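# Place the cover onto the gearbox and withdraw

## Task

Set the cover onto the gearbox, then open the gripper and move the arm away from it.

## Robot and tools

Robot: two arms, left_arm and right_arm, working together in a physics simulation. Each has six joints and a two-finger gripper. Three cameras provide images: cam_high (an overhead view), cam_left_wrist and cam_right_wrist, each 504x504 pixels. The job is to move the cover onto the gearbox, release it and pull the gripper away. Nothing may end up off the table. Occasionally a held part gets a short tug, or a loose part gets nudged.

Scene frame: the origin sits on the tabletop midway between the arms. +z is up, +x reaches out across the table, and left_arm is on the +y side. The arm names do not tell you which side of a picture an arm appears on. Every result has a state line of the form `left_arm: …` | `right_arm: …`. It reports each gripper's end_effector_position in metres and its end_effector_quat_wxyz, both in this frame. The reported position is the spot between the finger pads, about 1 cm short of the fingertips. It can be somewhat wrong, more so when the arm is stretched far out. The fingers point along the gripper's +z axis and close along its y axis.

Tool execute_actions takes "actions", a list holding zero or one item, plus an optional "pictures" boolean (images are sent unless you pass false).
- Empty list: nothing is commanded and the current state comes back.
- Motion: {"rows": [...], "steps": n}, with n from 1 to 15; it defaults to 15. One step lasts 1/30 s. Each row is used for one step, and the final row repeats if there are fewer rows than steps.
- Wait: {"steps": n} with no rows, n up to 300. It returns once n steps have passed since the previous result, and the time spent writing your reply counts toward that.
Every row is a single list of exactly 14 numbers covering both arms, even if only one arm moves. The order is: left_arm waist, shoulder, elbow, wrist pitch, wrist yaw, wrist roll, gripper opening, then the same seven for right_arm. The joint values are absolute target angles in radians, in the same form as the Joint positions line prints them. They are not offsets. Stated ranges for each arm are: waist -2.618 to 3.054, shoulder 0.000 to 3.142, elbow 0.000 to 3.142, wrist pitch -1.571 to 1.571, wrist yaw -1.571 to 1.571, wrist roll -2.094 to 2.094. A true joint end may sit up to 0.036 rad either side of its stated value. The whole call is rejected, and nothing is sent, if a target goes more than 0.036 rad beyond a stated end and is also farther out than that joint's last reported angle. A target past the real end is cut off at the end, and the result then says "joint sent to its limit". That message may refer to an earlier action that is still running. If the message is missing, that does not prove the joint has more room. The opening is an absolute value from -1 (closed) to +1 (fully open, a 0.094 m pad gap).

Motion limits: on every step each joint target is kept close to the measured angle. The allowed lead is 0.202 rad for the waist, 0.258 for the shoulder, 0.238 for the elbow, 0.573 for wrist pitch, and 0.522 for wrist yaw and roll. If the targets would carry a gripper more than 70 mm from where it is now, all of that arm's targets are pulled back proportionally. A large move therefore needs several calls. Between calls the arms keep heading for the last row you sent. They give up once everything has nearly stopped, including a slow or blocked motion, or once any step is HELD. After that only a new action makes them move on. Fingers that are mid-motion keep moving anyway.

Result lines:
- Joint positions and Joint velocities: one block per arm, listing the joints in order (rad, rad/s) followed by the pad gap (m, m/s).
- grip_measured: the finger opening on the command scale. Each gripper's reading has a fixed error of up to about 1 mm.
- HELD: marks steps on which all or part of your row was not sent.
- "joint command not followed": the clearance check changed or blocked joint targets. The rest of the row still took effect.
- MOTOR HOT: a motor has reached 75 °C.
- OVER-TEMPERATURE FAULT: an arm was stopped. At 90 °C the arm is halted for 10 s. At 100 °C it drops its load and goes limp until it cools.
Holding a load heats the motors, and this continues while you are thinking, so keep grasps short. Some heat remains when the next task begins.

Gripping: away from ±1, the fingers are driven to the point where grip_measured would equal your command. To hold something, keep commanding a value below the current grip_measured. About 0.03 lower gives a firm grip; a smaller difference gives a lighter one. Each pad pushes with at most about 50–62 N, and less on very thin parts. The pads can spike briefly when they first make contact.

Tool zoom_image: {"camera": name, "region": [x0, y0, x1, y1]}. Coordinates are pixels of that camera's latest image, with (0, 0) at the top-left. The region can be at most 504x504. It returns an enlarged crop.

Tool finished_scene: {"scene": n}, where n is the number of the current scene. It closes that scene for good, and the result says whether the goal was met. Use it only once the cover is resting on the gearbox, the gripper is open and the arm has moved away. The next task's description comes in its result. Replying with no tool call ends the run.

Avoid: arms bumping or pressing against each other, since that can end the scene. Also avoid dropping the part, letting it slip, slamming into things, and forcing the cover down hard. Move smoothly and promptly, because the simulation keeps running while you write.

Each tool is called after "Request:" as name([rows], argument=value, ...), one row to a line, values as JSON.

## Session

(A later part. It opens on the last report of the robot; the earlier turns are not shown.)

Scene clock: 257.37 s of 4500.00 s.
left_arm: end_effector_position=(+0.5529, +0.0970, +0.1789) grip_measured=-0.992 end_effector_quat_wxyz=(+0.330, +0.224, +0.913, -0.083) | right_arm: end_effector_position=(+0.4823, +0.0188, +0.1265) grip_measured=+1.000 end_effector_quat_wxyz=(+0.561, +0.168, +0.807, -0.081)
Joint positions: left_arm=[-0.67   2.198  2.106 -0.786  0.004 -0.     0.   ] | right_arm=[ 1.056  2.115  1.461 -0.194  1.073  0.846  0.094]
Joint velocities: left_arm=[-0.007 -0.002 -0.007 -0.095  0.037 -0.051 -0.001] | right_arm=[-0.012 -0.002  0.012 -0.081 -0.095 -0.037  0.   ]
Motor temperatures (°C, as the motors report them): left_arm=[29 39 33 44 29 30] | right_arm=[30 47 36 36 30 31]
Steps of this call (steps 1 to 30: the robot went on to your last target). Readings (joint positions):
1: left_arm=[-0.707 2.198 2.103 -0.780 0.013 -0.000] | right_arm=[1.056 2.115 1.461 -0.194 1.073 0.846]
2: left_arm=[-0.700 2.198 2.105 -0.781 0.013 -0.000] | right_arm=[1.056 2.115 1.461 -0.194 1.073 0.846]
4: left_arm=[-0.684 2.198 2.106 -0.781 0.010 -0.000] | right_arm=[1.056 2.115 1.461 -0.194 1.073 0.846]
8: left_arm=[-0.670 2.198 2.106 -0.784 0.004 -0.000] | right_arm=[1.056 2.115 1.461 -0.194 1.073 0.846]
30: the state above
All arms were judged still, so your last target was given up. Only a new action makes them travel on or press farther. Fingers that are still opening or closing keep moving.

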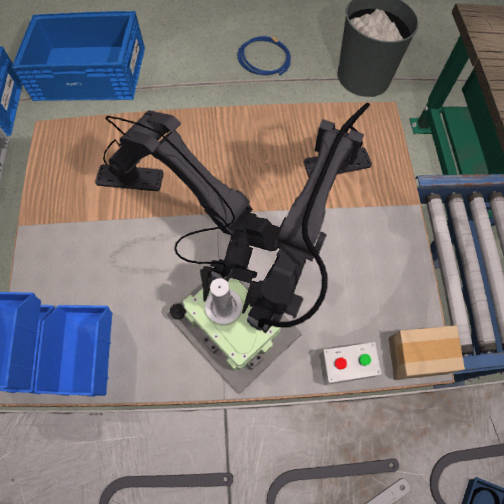

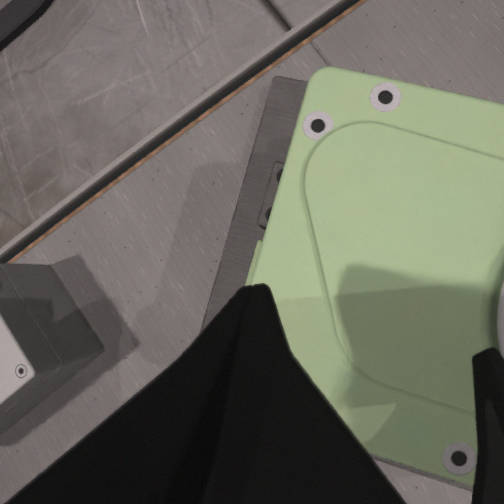

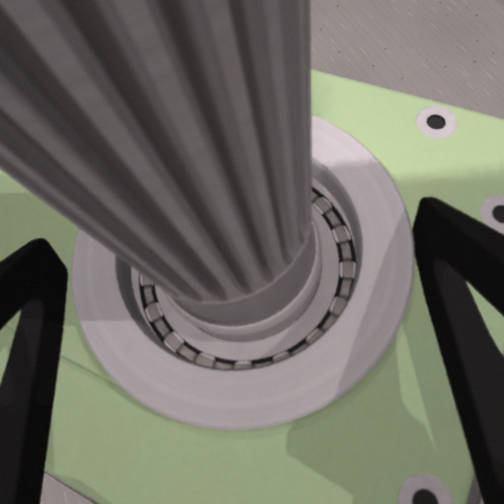

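Request:
execute_actions([
  {"rows":[[-0.5,2.15,2.14,-0.8,0,0,-1,1.056,2.105,1.47,-0.19,1.08,0.84,1],[-0.4,2.15,2.14,-0.8,0,0,-1,1.056,2.105,1.47,-0.19,1.08,0.84,1],[-0.35,2.15,2.14,-0.8,0,0,-1,1.056,2.105,1.47,-0.19,1.08,0.84,1],[-0.35,2.15,2.14,-0.8,0,0,-1,1.056,2.105,1.47,-0.19,1.08,0.84,1],[-0.35,2.15,2.14,-0.8,0,0,-1,1.07,2.08,1.5,-0.24,1.09,0.87,1],[-0.35,2.15,2.14,-0.8,0,0,-1,1.08,2.07,1.52,-0.29,1.1,0.9,1],[-0.35,2.15,2.14,-0.8,0,0,-1,1.1,2.06,1.54,-0.35,1.11,0.93,1],[-0.35,2.15,2.14,-0.8,0,0,-1,1.12,2.05,1.56,-0.41,1.12,0.97,1],[-0.35,2.15,2.14,-0.8,0,0,-1,1.14,2.045,1.57,-0.48,1.13,1.01,1],[-0.35,2.15,2.14,-0.8,0,0,-1,1.167,2.04,1.58,-0.556,1.14,1.06,1]]},
])

Scene clock: 259.50 s of 4500.00 s.
left_arm: end_effector_position=(+0.6136, +0.2982, +0.1892) grip_measured=-0.992 end_effector_quat_wxyz=(+0.348, +0.055, +0.936, -0.016) | right_arm: end_effector_position=(+0.4367, +0.0514, +0.1599) grip_measured=+1.000 end_effector_quat_wxyz=(+0.559, +0.159, +0.812, -0.060)
Joint positions: left_arm=[-0.312  2.179  2.106 -0.786 -0.012 -0.     0.   ] | right_arm=[ 1.179  2.061  1.55  -0.47   1.111  1.016  0.094]
Joint velocities: left_arm=[-0.173 -0.09  -0.002 -0.022  0.037 -0.051  0.001] | right_arm=[ 0.149 -0.115  0.056 -0.271  0.022  0.3    0.   ]
Motor temperatures (°C, as the motors report them): left_arm=[29 40 34 44 29 30] | right_arm=[30 47 36 36 30 31]
Steps of this call (steps 1 to 49: nothing new was sent; steps 50 to 64: all 15 steps of this action). Readings (joint positions):
50: left_arm=[-0.661 2.198 2.106 -0.786 0.008 -0.000] | right_arm=[1.056 2.115 1.461 -0.194 1.073 0.846]
51: left_arm=[-0.647 2.198 2.106 -0.786 0.015 -0.000] | right_arm=[1.056 2.115 1.461 -0.194 1.073 0.846]
53: left_arm=[-0.593 2.198 2.106 -0.786 0.017 -0.000] | right_arm=[1.056 2.115 1.461 -0.194 1.073 0.846]
57: left_arm=[-0.440 2.197 2.106 -0.786 0.016 -0.000] | right_arm=[1.070 2.112 1.486 -0.267 1.082 0.887]
64: the state above

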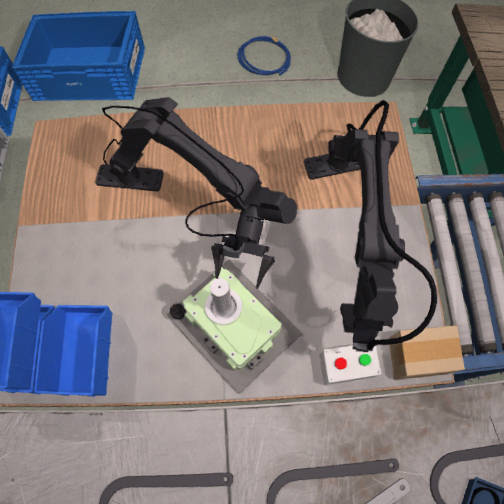

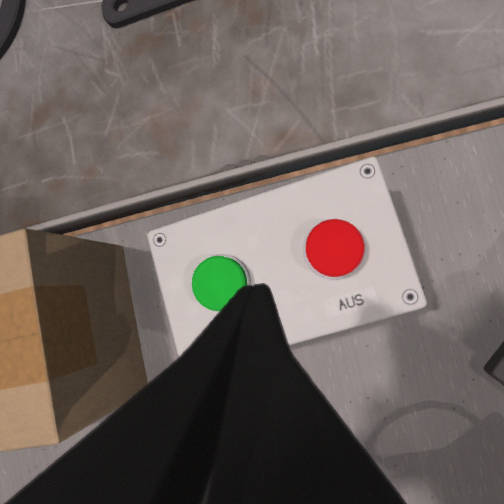

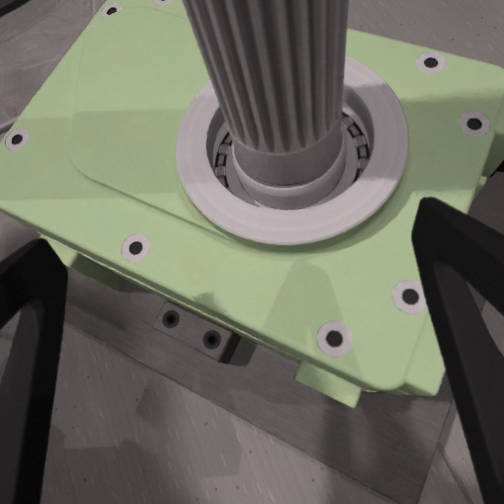

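Request:
execute_actions([
  {"rows":[[-0.35,2.15,2.14,-0.8,0,0,-1,1.3,1.95,1.5,-0.6,1.14,1.06,1],[-0.35,2.15,2.14,-0.8,0,0,-1,1.3,1.95,1.5,-0.6,1.14,1.06,1],[-0.35,2.15,2.14,-0.8,0,0,-1,1.3,1.95,1.5,-0.6,1.14,1.06,1],[-0.35,2.15,2.14,-0.8,0,0,-1,1.3,1.95,1.5,-0.6,1.14,1.06,1],[-0.35,2.15,2.14,-0.8,0,0,-1,1.3,1.95,1.5,-0.6,1.14,1.06,1],[-0.35,2.15,2.14,-0.8,0,0,-1,1.3,1.9,1.4,-0.6,1.14,1.06,1],[-0.35,2.15,2.14,-0.8,0,0,-1,1.3,1.3,0.8,-0.6,1.14,1.06,1]]},
], pictures=false)

Request:
execute_actions([
  {"rows":[[-0.45,2.2,2.2,-0.8,0,0,-1,1.3,1.0,0.6,-0.6,1.14,1.06,1],[-0.5,2.2,2.2,-0.8,0,0,-1,1.3,1.0,0.6,-0.6,1.14,1.06,1],[-0.55,2.2,2.2,-0.8,0,0,-1,1.3,1.0,0.6,-0.6,1.14,1.06,1],[-0.6,2.2,2.2,-0.8,0,0,-1,1.3,1.0,0.6,-0.6,1.14,1.06,1],[-0.65,2.2,2.25,-0.8,0,0,-1,1.3,1.0,0.6,-0.6,1.14,1.06,1],[-0.7,2.25,2.3,-0.8,0,0,-1,1.3,1.0,0.6,-0.6,1.14,1.06,1]]},
], pictures=false)

Request:
execute_actions([
  {"steps":25},
])

Scene clock: 261.37 s of 4500.00 s.
left_arm: end_effector_position=(+0.6099, +0.2762, +0.1922) grip_measured=-0.992 end_effector_quat_wxyz=(+0.350, +0.073, +0.934, -0.025) | right_arm: end_effector_position=(+0.3106, -0.0827, +0.1874) grip_measured=+1.000 end_effector_quat_wxyz=(+0.556, +0.104, +0.823, -0.053)
Joint positions: left_arm=[-0.349  2.174  2.106 -0.787 -0.005 -0.     0.   ] | right_arm=[ 1.304  1.325  0.851 -0.597  1.127  1.057  0.094]
Joint velocities: left_arm=[-0.022  0.012 -0.007  0.022  0.007 -0.051 -0.   ] | right_arm=[-0.042 -1.204 -0.969 -0.447  0.139  0.022  0.   ]
Motor temperatures (°C, as the motors report them): left_arm=[29 41 35 44 29 30] | right_arm=[30 47 36 35 30 31]
Steps of this call (steps 1 to 30: the robot went on to your last target; steps 31 to 41: nothing new was sent; steps 42 to 56: all 15 steps of this action). Readings (joint positions):
42: left_arm=[-0.349 2.174 2.106 -0.787 -0.005 -0.000] | right_arm=[1.183 2.051 1.545 -0.541 1.120 1.055]
43: left_arm=[-0.349 2.174 2.106 -0.787 -0.005 -0.000] | right_arm=[1.200 2.035 1.528 -0.551 1.121 1.056]
45: left_arm=[-0.349 2.174 2.106 -0.787 -0.005 -0.000] | right_arm=[1.258 2.004 1.511 -0.572 1.121 1.056]
49: left_arm=[-0.349 2.174 2.106 -0.787 -0.005 -0.000] | right_arm=[1.325 1.868 1.364 -0.545 1.112 1.055]
56: the state above

Scene clock: 261.87 s of 4500.00 s.
left_arm: end_effector_position=(+0.5513, +0.0475, +0.2090) grip_measured=-0.992 end_effector_quat_wxyz=(+0.365, +0.254, +0.889, -0.109) | right_arm: end_effector_position=(+0.2824, -0.1422, +0.1774) grip_measured=+1.000 end_effector_quat_wxyz=(+0.563, +0.120, +0.817, -0.029)
Joint positions: left_arm=[-0.742  2.255  2.264 -0.799  0.011 -0.     0.   ] | right_arm=[ 1.303  1.007  0.607 -0.611  1.127  1.057  0.094]
Joint velocities: left_arm=[ 0.017  0.012  0.046 -0.066 -0.037  0.007  0.001] | right_arm=[-0.002 -0.002 -0.002 -0.095  0.007  0.007  0.   ]
Motor temperatures (°C, as the motors report them): left_arm=[29 41 35 44 29 30] | right_arm=[30 47 36 35 30 31]
Steps of this call (steps 1 to 15: all 15 steps of this action). Readings (joint positions):
1: left_arm=[-0.356 2.179 2.118 -0.795 -0.009 -0.000] | right_arm=[1.303 1.271 0.800 -0.582 1.128 1.057]
2: left_arm=[-0.369 2.187 2.135 -0.798 -0.014 -0.000] | right_arm=[1.304 1.193 0.731 -0.575 1.125 1.057]
4: left_arm=[-0.421 2.194 2.148 -0.796 -0.018 -0.000] | right_arm=[1.303 1.054 0.631 -0.605 1.126 1.057]
8: left_arm=[-0.572 2.227 2.208 -0.800 -0.017 -0.000] | right_arm=[1.303 1.007 0.607 -0.613 1.127 1.057]
15: the state above

Scene clock: 262.70 s of 4500.00 s.
left_arm: end_effector_position=(+0.5649, +0.0701, +0.2098) grip_measured=-0.992 end_effector_quat_wxyz=(+0.369, +0.234, +0.894, -0.098) | right_arm: end_effector_position=(+0.2824, -0.1422, +0.1774) grip_measured=+1.000 end_effector_quat_wxyz=(+0.563, +0.120, +0.817, -0.029)
Joint positions: left_arm=[-0.7    2.255  2.266 -0.799  0.004 -0.     0.   ] | right_arm=[ 1.303  1.007  0.607 -0.611  1.127  1.057  0.094]
Joint velocities: left_arm=[-0.007 -0.012 -0.012 -0.037  0.037 -0.022  0.   ] | right_arm=[-0.002 -0.017 -0.007  0.007 -0.051 -0.022  0.   ]
Motor temperatures (°C, as the motors report them): left_arm=[29 41 35 44 29 30] | right_arm=[30 47 36 35 30 31]
Steps of this call (steps 1 to 25: the robot went on to your last target). Readings (joint positions):
1: left_arm=[-0.739 2.255 2.266 -0.799 0.011 -0.000] | right_arm=[1.303 1.007 0.607 -0.611 1.127 1.057]
2: left_arm=[-0.733 2.255 2.266 -0.799 0.011 -0.000] | right_arm=[1.303 1.007 0.607 -0.611 1.127 1.057]
4: left_arm=[-0.718 2.255 2.266 -0.799 0.010 -0.000] | right_arm=[1.303 1.007 0.607 -0.611 1.127 1.057]
8: left_arm=[-0.701 2.255 2.266 -0.799 0.004 -0.000] | right_arm=[1.303 1.007 0.607 -0.611 1.127 1.057]
25: the state above

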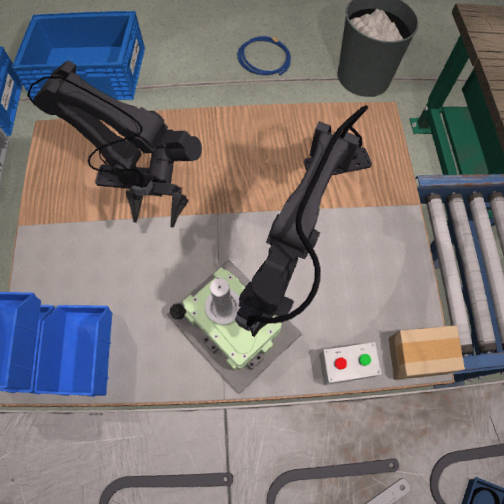

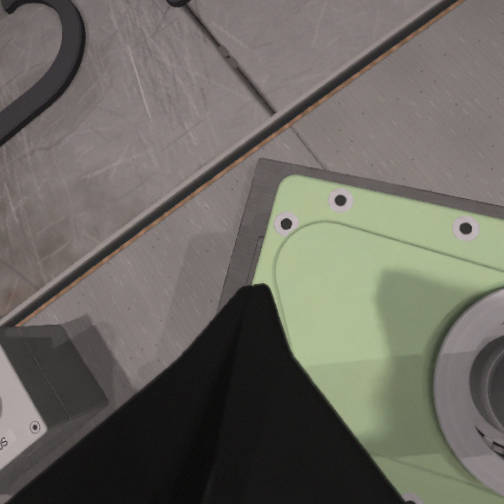

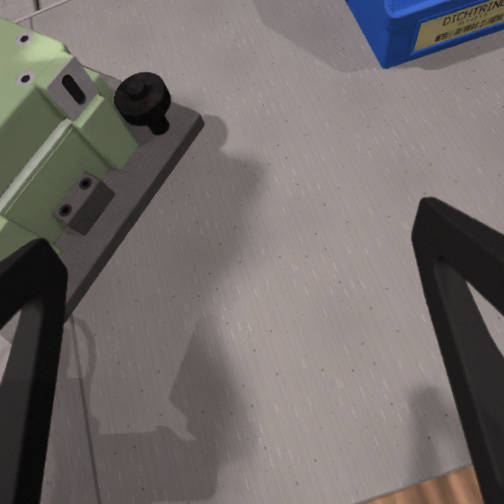

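Request:
execute_actions([
  {"rows":[[-0.72,2.27,2.3,-0.8,0,0,-1,1.3,1.0,0.6,-0.6,1.0,1.06,1],[-0.74,2.29,2.3,-0.8,0,0,-1,1.3,1.0,0.6,-0.6,0.9,1.06,1],[-0.76,2.31,2.3,-0.8,0,0,-1,1.3,1.0,0.6,-0.6,0.8,1.06,1],[-0.76,2.33,2.3,-0.8,0,0,-1,1.3,1.0,0.6,-0.4,0.8,0.8,1],[-0.76,2.35,2.3,-0.8,0,0,-1,1.3,1.0,0.6,-0.2,0.8,0.6,1]]},
])

Scene clock: 264.10 s of 4500.00 s.
left_arm: end_effector_position=(+0.5580, +0.0420, +0.1446) grip_measured=-0.992 end_effector_quat_wxyz=(+0.319, +0.257, +0.908, -0.089) | right_arm: end_effector_position=(+0.2864, -0.0601, +0.1835) grip_measured=+1.000 end_effector_quat_wxyz=(+0.532, -0.026, +0.841, +0.092)
Joint positions: left_arm=[-0.749  2.373  2.279 -0.8   -0.008 -0.005  0.   ] | right_arm=[ 1.303  1.007  0.6   -0.242  0.811  0.642  0.094]
Joint velocities: left_arm=[-0.007 -0.007 -0.007 -0.051 -0.007 -0.037 -0.001] | right_arm=[ 0.002 -0.002  0.002  0.198 -0.125 -0.286  0.   ]
Motor temperatures (°C, as the motors report them): left_arm=[29 42 35 44 29 30] | right_arm=[30 46 36 35 30 31]
Steps of this call (steps 1 to 15: the robot went on to your last target; steps 16 to 27: nothing new was sent; steps 28 to 42: all 15 steps of this action). Readings (joint positions):
28: left_arm=[-0.701 2.256 2.266 -0.799 0.004 -0.000] | right_arm=[1.303 1.007 0.607 -0.611 1.110 1.057]
29: left_arm=[-0.703 2.259 2.266 -0.799 0.003 -0.000] | right_arm=[1.303 1.007 0.607 -0.610 1.074 1.057]
31: left_arm=[-0.716 2.275 2.273 -0.799 -0.000 -0.000] | right_arm=[1.303 1.007 0.605 -0.589 0.977 1.021]
35: left_arm=[-0.749 2.333 2.279 -0.796 -0.008 -0.005] | right_arm=[1.303 1.007 0.600 -0.372 0.865 0.780]
42: the state above

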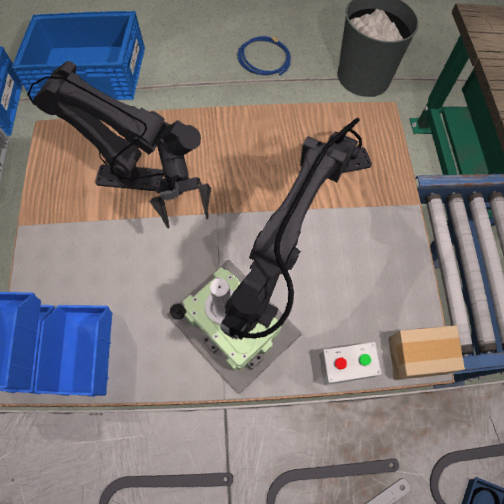

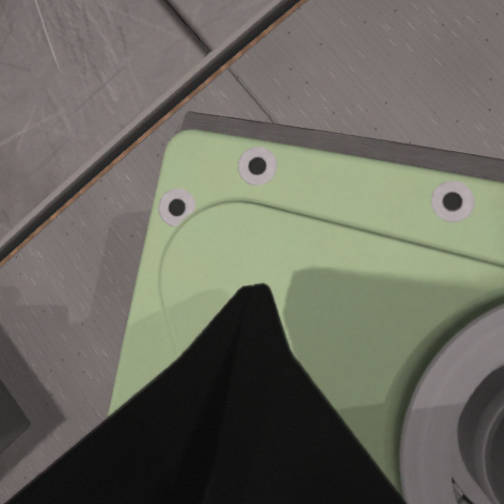

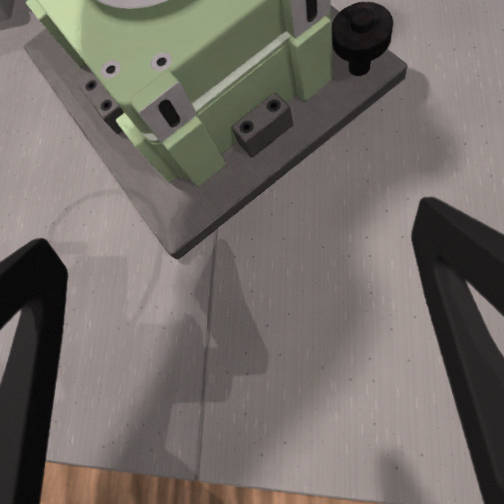

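Request:
execute_actions([
  {"rows":[[-0.73,2.36,2.3,-0.8,0,0,-1,1.3,1.0,0.6,0,0.8,0.5,1],[-0.73,2.37,2.3,-0.8,0,0,-1,1.3,1.0,0.6,0.1,0.8,0.4,1],[-0.73,2.38,2.3,-0.8,0,0,-1,1.3,1.0,0.6,0.2,0.8,0.2,1],[-0.73,2.39,2.3,-0.8,0,0,-1,1.3,1.0,0.6,0.2,0.8,0.2,1],[-0.73,2.40,2.3,-0.8,0,0,-1,1.3,1.0,0.6,0.2,0.8,0.2,1]]},
])

Request:
zoom_image(camera="cam_right_wrist", region=[0,50,400,350])

Scene clock: 265.43 s of 4500.00 s.
left_arm: end_effector_position=(+0.5622, +0.0467, +0.1306) grip_measured=-0.992 end_effector_quat_wxyz=(+0.310, +0.253, +0.912, -0.085) | right_arm: end_effector_position=(+0.3001, -0.0275, +0.2530) grip_measured=+1.000 end_effector_quat_wxyz=(+0.635, -0.099, +0.757, +0.118)
Joint positions: left_arm=[-0.739  2.398  2.279 -0.797 -0.007 -0.005  0.   ] | right_arm=[1.303 1.007 0.597 0.17  0.796 0.226 0.094]
Joint velocities: left_arm=[-0.022  0.017  0.007 -0.037 -0.051 -0.007 -0.001] | right_arm=[ 0.002 -0.022 -0.002  0.051 -0.095 -0.125  0.   ]
Motor temperatures (°C, as the motors report them): left_arm=[29 42 35 44 29 30] | right_arm=[30 45 36 35 30 31]
Steps of this call (steps 1 to 25: the robot went on to your last target; steps 26 to 40: all 15 steps of this action). Readings (joint positions):
26: left_arm=[-0.749 2.373 2.279 -0.800 -0.008 -0.005] | right_arm=[1.303 1.007 0.599 -0.195 0.798 0.592]
27: left_arm=[-0.748 2.373 2.279 -0.800 -0.007 -0.005] | right_arm=[1.303 1.007 0.597 -0.153 0.797 0.560]
29: left_arm=[-0.745 2.374 2.279 -0.800 -0.007 -0.005] | right_arm=[1.303 1.007 0.597 -0.039 0.796 0.440]
33: left_arm=[-0.740 2.388 2.279 -0.800 -0.007 -0.005] | right_arm=[1.303 1.007 0.597 0.103 0.796 0.301]
40: the state above

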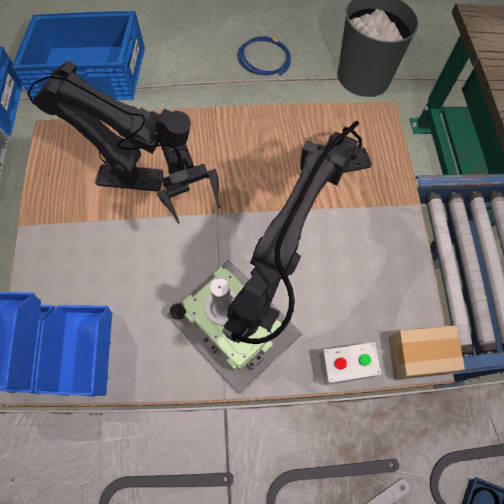

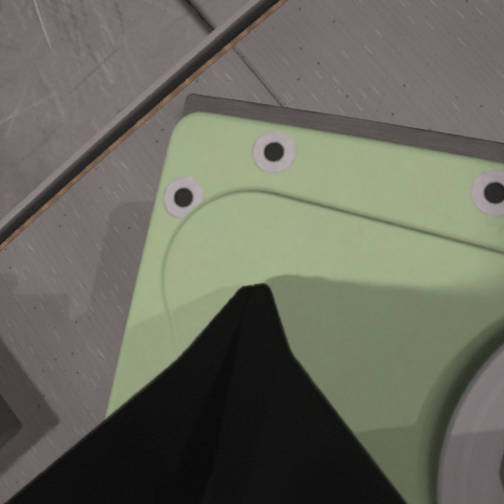

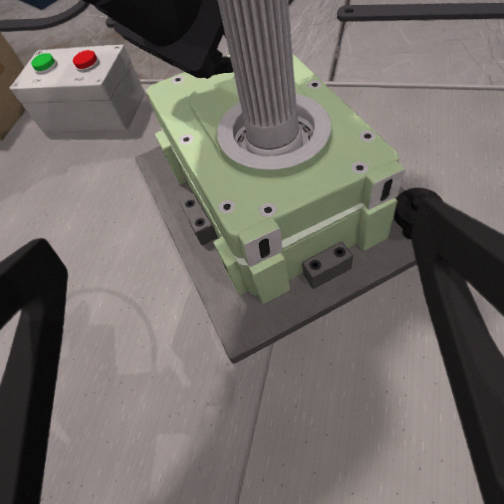

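Region (0, 50, 400, 350) of cam_right_wrist's 504x504 image, scaled by 1.260, with more detail than that image has; it fills the top 378 rows of this view, and the rest is white.

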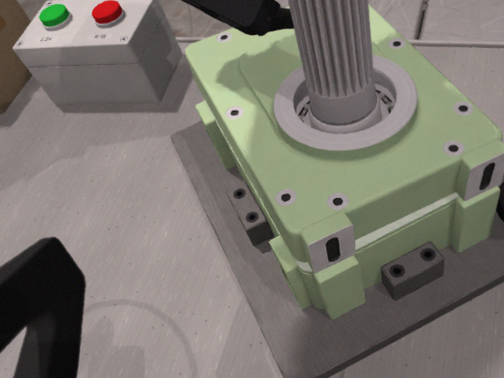

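Request:
execute_actions([
  {"rows":[[-0.73,2.42,2.3,-0.8,0,0,-1,1.3,1.0,0.6,0.2,0.8,0.2,1],[-0.73,2.44,2.3,-0.8,0,0,-1,1.3,1.0,0.6,0.2,0.8,0.2,1],[-0.73,2.45,2.3,-0.8,0,0,-1,1.3,1.0,0.6,0.2,0.8,0.2,1]]},
], pictures=false)

Request:
execute_actions([
  {"rows":[[-0.73,2.45,2.3,-0.76,0,0,-1,1.3,1.0,0.6,0.2,0.8,0.2,1],[-0.73,2.45,2.3,-0.72,0,0,-1,1.3,1.0,0.6,0.2,0.8,0.2,1],[-0.73,2.45,2.3,-0.68,0,0,-1,1.3,1.0,0.6,0.2,0.8,0.2,1],[-0.73,2.45,2.3,-0.64,0,0,-1,1.3,1.0,0.6,0.2,0.8,0.2,1]]},
])

Scene clock: 267.17 s of 4500.00 s.
left_arm: end_effector_position=(+0.5685, +0.0429, +0.1285) grip_measured=-0.992 end_effector_quat_wxyz=(+0.321, +0.252, +0.909, -0.088) | right_arm: end_effector_position=(+0.3003, -0.0269, +0.2556) grip_measured=+1.000 end_effector_quat_wxyz=(+0.639, -0.103, +0.753, +0.116)
Joint positions: left_arm=[-0.739  2.411  2.279 -0.76  -0.007 -0.005  0.   ] | right_arm=[1.303 1.007 0.597 0.183 0.796 0.206 0.094]
Joint velocities: left_arm=[ 0.007  0.012  0.007  0.066 -0.037  0.007  0.001] | right_arm=[-0.022  0.012 -0.012 -0.037  0.139 -0.022  0.   ]
Motor temperatures (°C, as the motors report them): left_arm=[29 43 36 44 29 30] | right_arm=[30 45 36 36 30 31]
Steps of this call (steps 1 to 30: the robot went on to your last target; steps 31 to 37: nothing new was sent; steps 38 to 52: all 15 steps of this action). Readings (joint positions):
38: left_arm=[-0.739 2.399 2.279 -0.797 -0.007 -0.005] | right_arm=[1.303 1.007 0.597 0.183 0.796 0.206]
39: left_arm=[-0.739 2.402 2.279 -0.794 -0.007 -0.005] | right_arm=[1.303 1.007 0.597 0.183 0.796 0.206]
41: left_arm=[-0.739 2.405 2.279 -0.782 -0.007 -0.005] | right_arm=[1.303 1.007 0.597 0.183 0.796 0.206]
45: left_arm=[-0.739 2.410 2.279 -0.765 -0.007 -0.005] | right_arm=[1.303 1.007 0.597 0.183 0.796 0.206]
52: the state above

Scene clock: 267.67 s of 4500.00 s.
left_arm: end_effector_position=(+0.5867, +0.0318, +0.1294) grip_measured=-0.992 end_effector_quat_wxyz=(+0.359, +0.248, +0.894, -0.099) | right_arm: end_effector_position=(+0.3003, -0.0269, +0.2556) grip_measured=+1.000 end_effector_quat_wxyz=(+0.639, -0.103, +0.753, +0.116)
Joint positions: left_arm=[-0.739  2.439  2.279 -0.647 -0.007 -0.005  0.   ] | right_arm=[1.303 1.007 0.597 0.183 0.796 0.206 0.094]
Joint velocities: left_arm=[-0.002  0.007  0.012 -0.022 -0.022 -0.007 -0.001] | right_arm=[-0.022 -0.002 -0.002 -0.081 -0.022 -0.037  0.   ]
Motor temperatures (°C, as the motors report them): left_arm=[29 43 36 44 29 30] | right_arm=[30 44 36 36 30 31]
Steps of this call (steps 1 to 15: all 15 steps of this action). Readings (joint positions):
1: left_arm=[-0.739 2.411 2.279 -0.757 -0.007 -0.005] | right_arm=[1.303 1.007 0.597 0.183 0.796 0.206]
2: left_arm=[-0.739 2.413 2.279 -0.750 -0.007 -0.005] | right_arm=[1.303 1.007 0.597 0.183 0.796 0.206]
4: left_arm=[-0.739 2.420 2.279 -0.720 -0.007 -0.005] | right_arm=[1.303 1.007 0.597 0.183 0.796 0.206]
8: left_arm=[-0.739 2.434 2.279 -0.664 -0.007 -0.005] | right_arm=[1.303 1.007 0.597 0.183 0.796 0.206]
15: the state above

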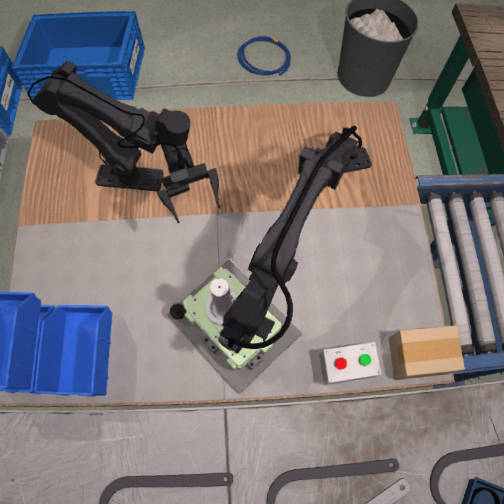

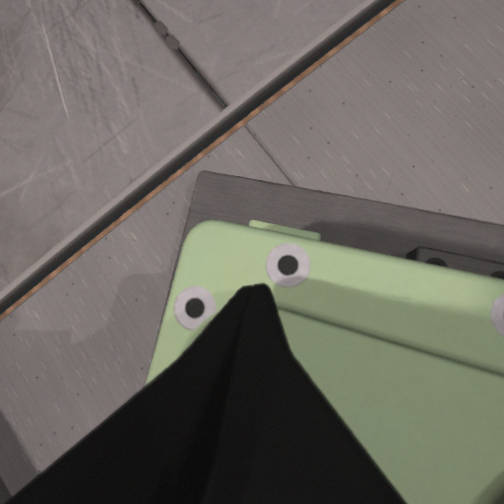

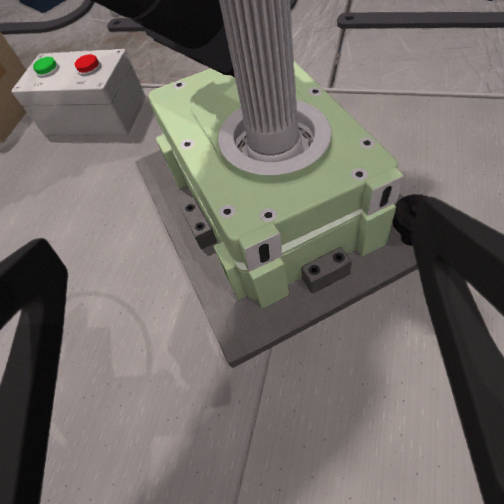

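Request:
execute_actions([
  {"rows":[[-0.72,2.38,2.3,-0.64,0,0,-1,1.3,1.0,0.6,0.2,0.8,0.2,1],[-0.71,2.3,2.2,-0.64,0,0,-1,1.3,1.0,0.6,0.2,0.8,0.2,1],[-0.7,2.22,2.1,-0.62,0,0,-1,1.3,1.0,0.6,0.2,0.8,0.2,1],[-0.7,2.15,2.0,-0.6,0,0,-1,1.3,1.0,0.6,0.2,0.8,0.2,1],[-0.7,2.08,1.9,-0.57,0,0,-1,1.3,1.0,0.6,0.2,0.8,0.2,1],[-0.7,2.02,1.8,-0.54,0,0,-1,1.3,1.0,0.6,0.2,0.8,0.2,1],[-0.7,1.96,1.7,-0.51,0,0,-1,1.3,1.0,0.6,0.2,0.8,0.2,1],[-0.7,1.9,1.6,-0.48,0,0,-1,1.3,1.0,0.6,0.2,0.8,0.2,1],[-0.7,1.85,1.5,-0.45,0,0,-1,1.3,1.0,0.6,0.2,0.8,0.2,1],[-0.7,1.81,1.42,-0.435,0,0,-1,1.3,1.0,0.6,0.2,0.8,0.2,1]]},
], pictures=false)

Request:
execute_actions([
  {"steps":20},
])

Scene clock: 270.13 s of 4500.00 s.
left_arm: end_effector_position=(+0.4703, +0.1240, +0.1744) grip_measured=-0.992 end_effector_quat_wxyz=(+0.359, +0.232, +0.899, -0.093) | right_arm: end_effector_position=(+0.3003, -0.0269, +0.2556) grip_measured=+1.000 end_effector_quat_wxyz=(+0.639, -0.103, +0.753, +0.116)
Joint positions: left_arm=[-0.702  1.783  1.455 -0.485 -0.004 -0.005  0.   ] | right_arm=[1.303 1.007 0.597 0.184 0.796 0.206 0.094]
Joint velocities: left_arm=[-0.027  0.193 -0.276  0.3   -0.022  0.022 -0.   ] | right_arm=[ 0.007 -0.007  0.007  0.022  0.007  0.066  0.   ]
Motor temperatures (°C, as the motors report them): left_arm=[29 43 36 44 29 30] | right_arm=[30 43 36 36 30 31]
Steps of this call (steps 1 to 15: the robot went on to your last target; steps 16 to 59: nothing new was sent; steps 60 to 74: all 15 steps of this action). Readings (joint positions):
60: left_arm=[-0.739 2.436 2.279 -0.646 -0.007 -0.005] | right_arm=[1.303 1.007 0.597 0.183 0.796 0.206]
61: left_arm=[-0.737 2.423 2.261 -0.640 -0.006 -0.005] | right_arm=[1.303 1.007 0.597 0.183 0.796 0.206]
63: left_arm=[-0.730 2.335 2.136 -0.625 -0.004 -0.005] | right_arm=[1.303 1.007 0.597 0.183 0.796 0.206]
67: left_arm=[-0.707 2.047 1.789 -0.582 -0.004 -0.005] | right_arm=[1.303 1.007 0.597 0.184 0.796 0.206]
74: the state above

Scene clock: 270.80 s of 4500.00 s.
left_arm: end_effector_position=(+0.4707, +0.1238, +0.1487) grip_measured=-0.992 end_effector_quat_wxyz=(+0.340, +0.234, +0.906, -0.088) | right_arm: end_effector_position=(+0.3003, -0.0269, +0.2556) grip_measured=+1.000 end_effector_quat_wxyz=(+0.639, -0.103, +0.753, +0.116)
Joint positions: left_arm=[-0.702  1.821  1.427 -0.459 -0.004 -0.005  0.   ] | right_arm=[1.303 1.007 0.597 0.184 0.796 0.206 0.094]
Joint velocities: left_arm=[-0.012  0.002 -0.017 -0.095 -0.081  0.037 -0.   ] | right_arm=[ 0.002 -0.002  0.007  0.066 -0.007 -0.022  0.   ]
Motor temperatures (°C, as the motors report them): left_arm=[29 43 36 44 29 30] | right_arm=[30 43 36 36 30 31]
Steps of this call (steps 1 to 20: the robot went on to your last target). Readings (joint positions):
1: left_arm=[-0.702 1.791 1.447 -0.480 -0.004 -0.005] | right_arm=[1.303 1.007 0.597 0.184 0.796 0.206]
2: left_arm=[-0.702 1.799 1.440 -0.477 -0.004 -0.005] | right_arm=[1.303 1.007 0.597 0.184 0.796 0.206]
4: left_arm=[-0.702 1.814 1.432 -0.475 -0.004 -0.005] | right_arm=[1.303 1.007 0.597 0.184 0.796 0.206]
8: left_arm=[-0.702 1.821 1.427 -0.474 -0.004 -0.005] | right_arm=[1.303 1.007 0.597 0.184 0.796 0.206]
20: the state above

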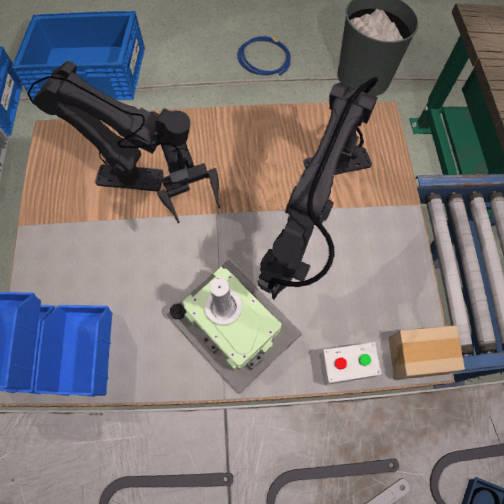

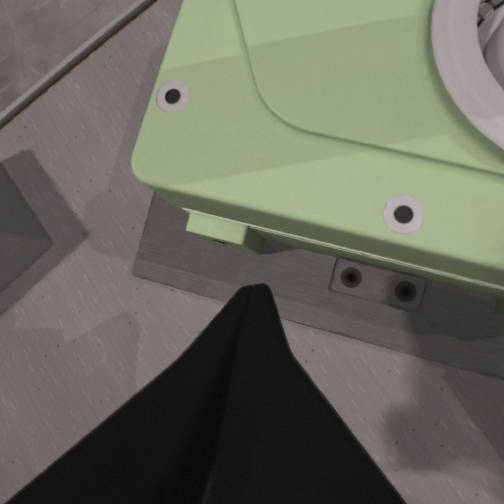

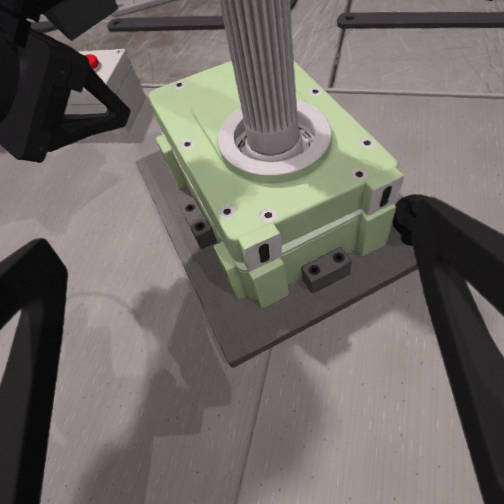

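Request:
zoom_image(camera="cam_right_wrist", region=[140,60,420,320])

Request:
zoom_image(camera="cam_left_wrist", region=[120,130,504,320])

Region (140, 60, 420, 320) of cam_right_wrist's 504x504 image, scaled by 1.800, with more detail than that image has; it fills the top 468 rows of this view, and the rest is white.

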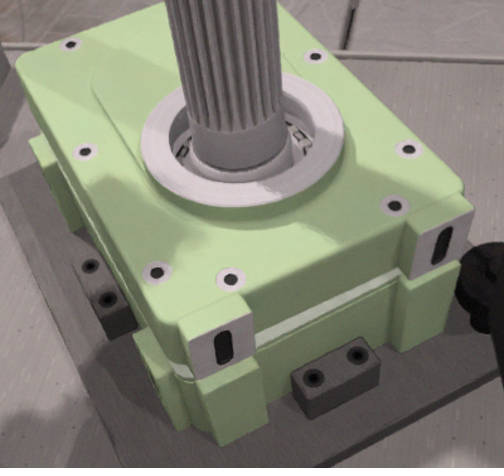

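Region (120, 130, 504, 320) of cam_left_wrist's 504x504 image, scaled by 1.312, with more detail than that image has; it fills the top 249 rows of this view, and the rest is white.

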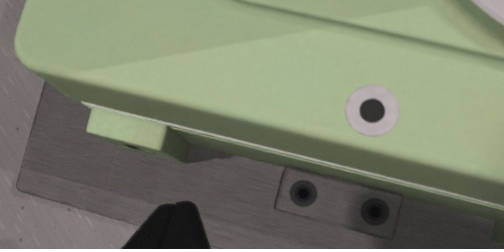

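Request:
execute_actions([
  {"rows":[[-0.65,1.81,1.45,-0.45,0,0,-1,1.3,1.0,0.6,0.2,0.8,0.2,1],[-0.6,1.81,1.45,-0.45,0,0,-1,1.3,1.0,0.6,0.2,0.8,0.2,1],[-0.6,1.81,1.45,-0.45,0,0,-1,1.3,1.0,0.6,0.2,0.8,0.2,1],[-0.6,1.85,1.55,-0.48,0,0,-1,1.3,1.0,0.6,0.2,0.8,0.2,1],[-0.6,1.92,1.65,-0.5,0,0,-1,1.3,1.0,0.6,0.2,0.8,0.2,1],[-0.6,1.99,1.75,-0.53,0,0,-1,1.3,1.0,0.6,0.2,0.8,0.2,1],[-0.6,2.06,1.85,-0.56,0,0,-1,1.3,1.0,0.6,0.2,0.8,0.2,1],[-0.6,2.13,1.95,-0.59,0,0,-1,1.3,1.0,0.6,0.2,0.8,0.2,1],[-0.6,2.2,2.035,-0.614,0,0,-1,1.3,1.0,0.6,0.2,0.8,0.2,1],[-0.6,2.23,2.035,-0.614,0,0,-1,1.3,1.0,0.6,0.2,0.8,0.2,1],[-0.6,2.265,2.035,-0.614,0,0,-1,1.3,1.0,0.6,0.2,0.8,0.2,1]]},
], pictures=false)

Request:
execute_actions([
  {"steps":20},
])

Scene clock: 273.93 s of 4500.00 s.
left_arm: end_effector_position=(+0.5980, +0.1279, +0.1307) grip_measured=-0.992 end_effector_quat_wxyz=(+0.357, +0.184, +0.913, -0.072) | right_arm: end_effector_position=(+0.3003, -0.0269, +0.2556) grip_measured=+1.000 end_effector_quat_wxyz=(+0.639, -0.103, +0.753, +0.116)
Joint positions: left_arm=[-0.593  2.272  2.003 -0.557 -0.003 -0.004  0.   ] | right_arm=[1.303 1.007 0.597 0.184 0.796 0.206 0.094]
Joint velocities: left_arm=[-0.022  0.403  0.002 -0.447 -0.007  0.007 -0.001] | right_arm=[ 0.012 -0.002 -0.012 -0.051  0.007 -0.037  0.   ]
Motor temperatures (°C, as the motors report them): left_arm=[29 43 36 44 29 30] | right_arm=[30 42 36 36 30 31]
Steps of this call (steps 1 to 15: the robot went on to your last target; steps 16 to 79: nothing new was sent; steps 80 to 94: all 15 steps of this action). Readings (joint positions):
80: left_arm=[-0.698 1.821 1.427 -0.458 -0.002 -0.004] | right_arm=[1.303 1.007 0.597 0.184 0.796 0.206]
81: left_arm=[-0.687 1.821 1.427 -0.458 0.003 -0.004] | right_arm=[1.303 1.007 0.597 0.184 0.796 0.206]
83: left_arm=[-0.647 1.826 1.442 -0.472 0.005 -0.004] | right_arm=[1.303 1.007 0.597 0.184 0.796 0.206]
87: left_arm=[-0.594 1.993 1.720 -0.531 -0.002 -0.004] | right_arm=[1.303 1.007 0.597 0.184 0.796 0.206]
94: the state above

Scene clock: 274.60 s of 4500.00 s.
left_arm: end_effector_position=(+0.5896, +0.1315, +0.1114) grip_measured=-0.992 end_effector_quat_wxyz=(+0.325, +0.187, +0.925, -0.066) | right_arm: end_effector_position=(+0.3003, -0.0269, +0.2556) grip_measured=+1.000 end_effector_quat_wxyz=(+0.639, -0.103, +0.753, +0.116)
Joint positions: left_arm=[-0.593  2.291  2.003 -0.606 -0.003 -0.004  0.   ] | right_arm=[1.303 1.007 0.597 0.184 0.796 0.206 0.094]
Joint velocities: left_arm=[-0.002 -0.002  0.007 -0.037  0.022 -0.066 -0.   ] | right_arm=[-0.017  0.012 -0.007  0.022  0.022  0.022  0.   ]
Motor temperatures (°C, as the motors report them): left_arm=[29 43 36 44 29 30] | right_arm=[30 42 36 36 30 31]
Steps of this call (steps 1 to 20: the robot went on to your last target). Readings (joint positions):
1: left_arm=[-0.593 2.284 2.003 -0.572 -0.003 -0.004] | right_arm=[1.303 1.007 0.597 0.184 0.796 0.206]
2: left_arm=[-0.593 2.293 2.003 -0.585 -0.003 -0.004] | right_arm=[1.303 1.007 0.597 0.184 0.796 0.206]
4: left_arm=[-0.593 2.298 2.003 -0.602 -0.003 -0.004] | right_arm=[1.303 1.007 0.597 0.184 0.796 0.206]
8: left_arm=[-0.593 2.293 2.003 -0.606 -0.003 -0.004] | right_arm=[1.303 1.007 0.597 0.184 0.796 0.206]
20: the state above

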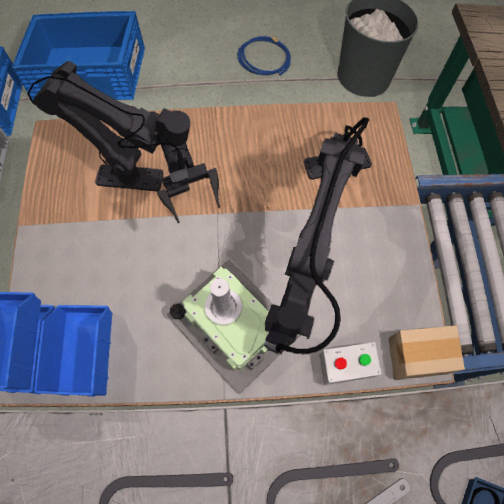

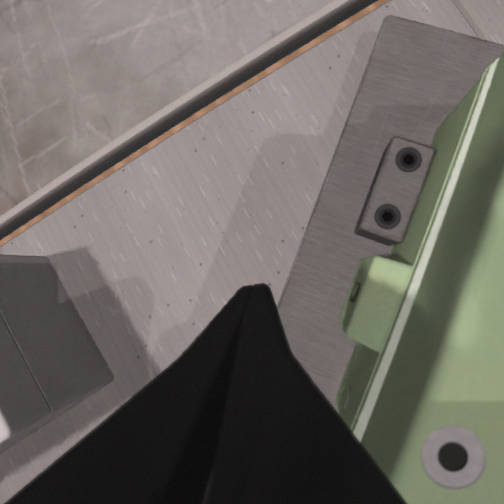

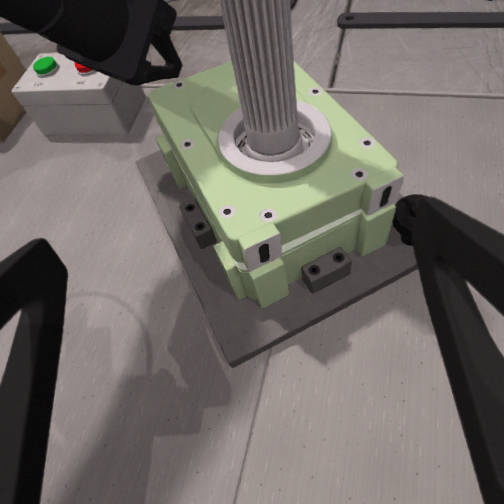

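Request:
execute_actions([
  {"rows":[[-0.62,2.26,2.035,-0.614,0,0,-1,1.3,1.0,0.6,0.2,0.8,0.2,1],[-0.63,2.26,2.035,-0.614,0,0,-1,1.3,1.0,0.6,0.2,0.8,0.2,1],[-0.64,2.26,2.035,-0.614,0,0,-1,1.3,1.0,0.6,0.2,0.8,0.2,1],[-0.65,2.26,2.035,-0.614,0,0,-1,1.3,1.0,0.6,0.2,0.8,0.2,1],[-0.66,2.26,2.035,-0.614,0,0,-1,1.3,1.0,0.6,0.2,0.8,0.2,1],[-0.67,2.26,2.035,-0.614,0,0,-1,1.3,1.0,0.6,0.2,0.8,0.2,1],[-0.68,2.26,2.035,-0.614,0,0,-1,1.3,1.0,0.6,0.2,0.8,0.2,1],[-0.69,2.26,2.035,-0.614,0,0,-1,1.3,1.0,0.6,0.2,0.8,0.2,1],[-0.70,2.26,2.035,-0.614,0,0,-1,1.3,1.0,0.6,0.2,0.8,0.2,1],[-0.71,2.26,2.035,-0.614,0,0,-1,1.3,1.0,0.6,0.2,0.8,0.2,1],[-0.72,2.26,2.035,-0.614,-0.05,0,-1,1.3,1.0,0.6,0.2,0.8,0.2,1]]},
])

Scene clock: 276.23 s of 4500.00 s.
left_arm: end_effector_position=(+0.5656, +0.0755, +0.1237) grip_measured=-0.992 end_effector_quat_wxyz=(+0.342, +0.231, +0.909, -0.063) | right_arm: end_effector_position=(+0.3003, -0.0269, +0.2556) grip_measured=+1.000 end_effector_quat_wxyz=(+0.639, -0.103, +0.753, +0.116)
Joint positions: left_arm=[-0.71   2.274  2.003 -0.591 -0.058 -0.001  0.   ] | right_arm=[1.303 1.007 0.597 0.184 0.796 0.206 0.094]
Joint velocities: left_arm=[-0.032  0.007 -0.012  0.007 -0.051 -0.037 -0.001] | right_arm=[-0.007  0.012  0.002  0.051 -0.022 -0.051  0.   ]
Motor temperatures (°C, as the motors report them): left_arm=[29 44 36 44 29 30] | right_arm=[30 42 36 36 30 31]
Steps of this call (steps 1 to 15: the robot went on to your last target; steps 16 to 34: nothing new was sent; steps 35 to 49: all 15 steps of this action). Readings (joint positions):
35: left_arm=[-0.594 2.291 2.003 -0.606 -0.003 -0.004] | right_arm=[1.303 1.007 0.597 0.184 0.796 0.206]
36: left_arm=[-0.597 2.291 2.003 -0.606 -0.003 -0.004] | right_arm=[1.303 1.007 0.597 0.184 0.796 0.206]
38: left_arm=[-0.609 2.291 2.003 -0.606 -0.003 -0.004] | right_arm=[1.303 1.007 0.597 0.184 0.796 0.206]
42: left_arm=[-0.650 2.287 2.003 -0.602 -0.013 -0.003] | right_arm=[1.303 1.007 0.597 0.184 0.796 0.206]
49: the state above

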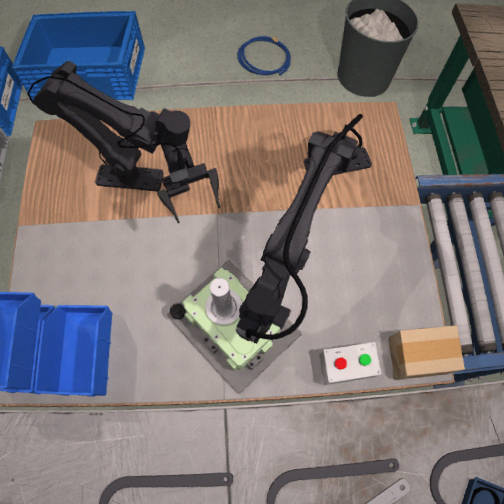

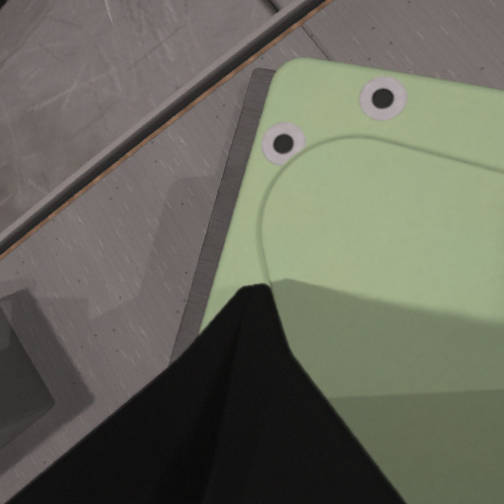

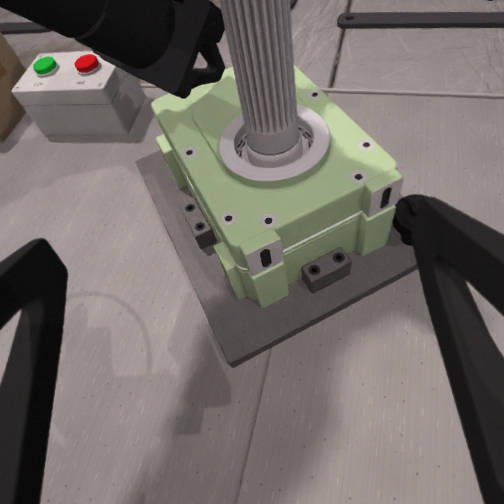

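It dropped. Press a bit.

Request:
execute_actions([
  {"rows":[[-0.73,2.28,2.035,-0.614,-0.05,0,-1,1.3,1.0,0.6,0.2,0.8,0.2,1],[-0.74,2.30,2.035,-0.62,-0.05,0,-1,1.3,1.0,0.6,0.2,0.8,0.2,1],[-0.74,2.32,2.035,-0.65,-0.05,0,-1,1.3,1.0,0.6,0.2,0.8,0.2,1]]},
])

Request:
zoom_image(camera="cam_right_wrist", region=[140,60,420,320])

Scene clock: 277.70 s of 4500.00 s.
left_arm: end_effector_position=(+0.5664, +0.0752, +0.1197) grip_measured=-0.992 end_effector_quat_wxyz=(+0.340, +0.231, +0.910, -0.054) | right_arm: end_effector_position=(+0.3003, -0.0269, +0.2556) grip_measured=+1.000 end_effector_quat_wxyz=(+0.639, -0.103, +0.753, +0.116)
Joint positions: left_arm=[-0.716  2.288  2.016 -0.6   -0.078 -0.001  0.   ] | right_arm=[1.303 1.007 0.597 0.184 0.796 0.206 0.094]
Joint velocities: left_arm=[-0.012  0.002 -0.017 -0.022 -0.037 -0.022 -0.001] | right_arm=[ 0.002  0.002  0.007 -0.051 -0.095  0.007  0.   ]
Motor temperatures (°C, as the motors report them): left_arm=[29 44 36 44 29 30] | right_arm=[30 42 36 36 30 31]
Steps of this call (steps 1 to 15: the robot went on to your last target; steps 16 to 29: nothing new was sent; steps 30 to 44: all 15 steps of this action). Readings (joint positions):
30: left_arm=[-0.711 2.274 2.003 -0.596 -0.059 -0.001] | right_arm=[1.303 1.007 0.597 0.184 0.796 0.206]
31: left_arm=[-0.712 2.276 2.003 -0.597 -0.060 -0.001] | right_arm=[1.303 1.007 0.597 0.184 0.796 0.206]
33: left_arm=[-0.714 2.283 2.010 -0.599 -0.069 -0.001] | right_arm=[1.303 1.007 0.597 0.184 0.796 0.206]
37: left_arm=[-0.716 2.288 2.016 -0.600 -0.076 -0.001] | right_arm=[1.303 1.007 0.597 0.184 0.796 0.206]
44: the state above

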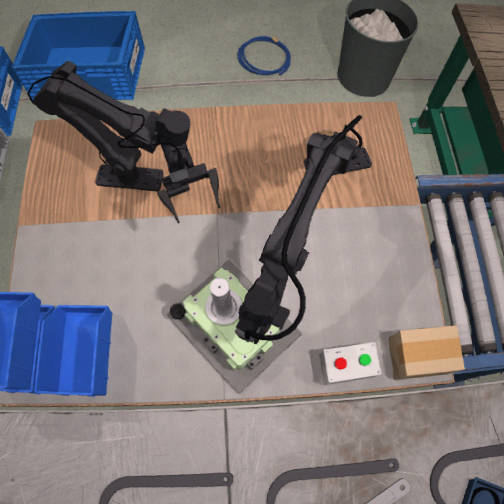

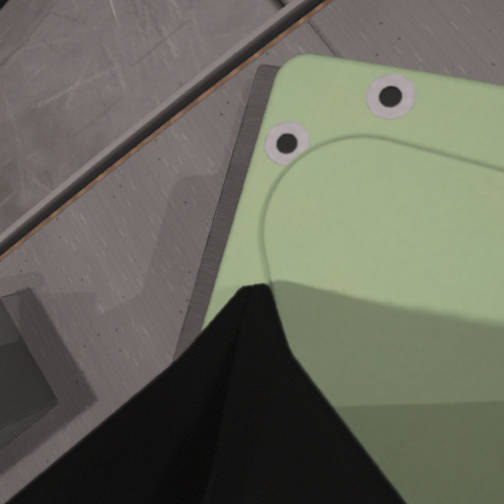

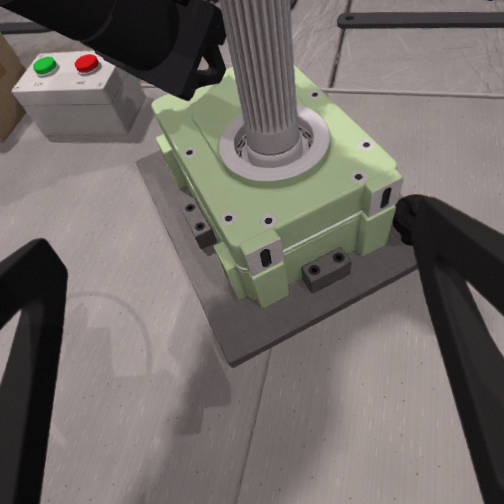

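Region (140, 60, 420, 320) of cam_right_wrist's 504x504 image, scaled by 1.800, with more detail than that image has; it fills the top 468 rows of this view, and the rest is white.

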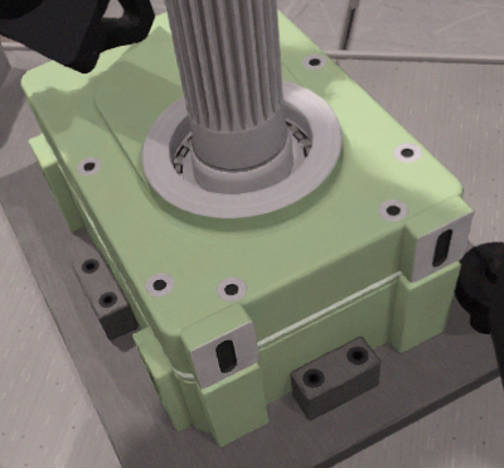

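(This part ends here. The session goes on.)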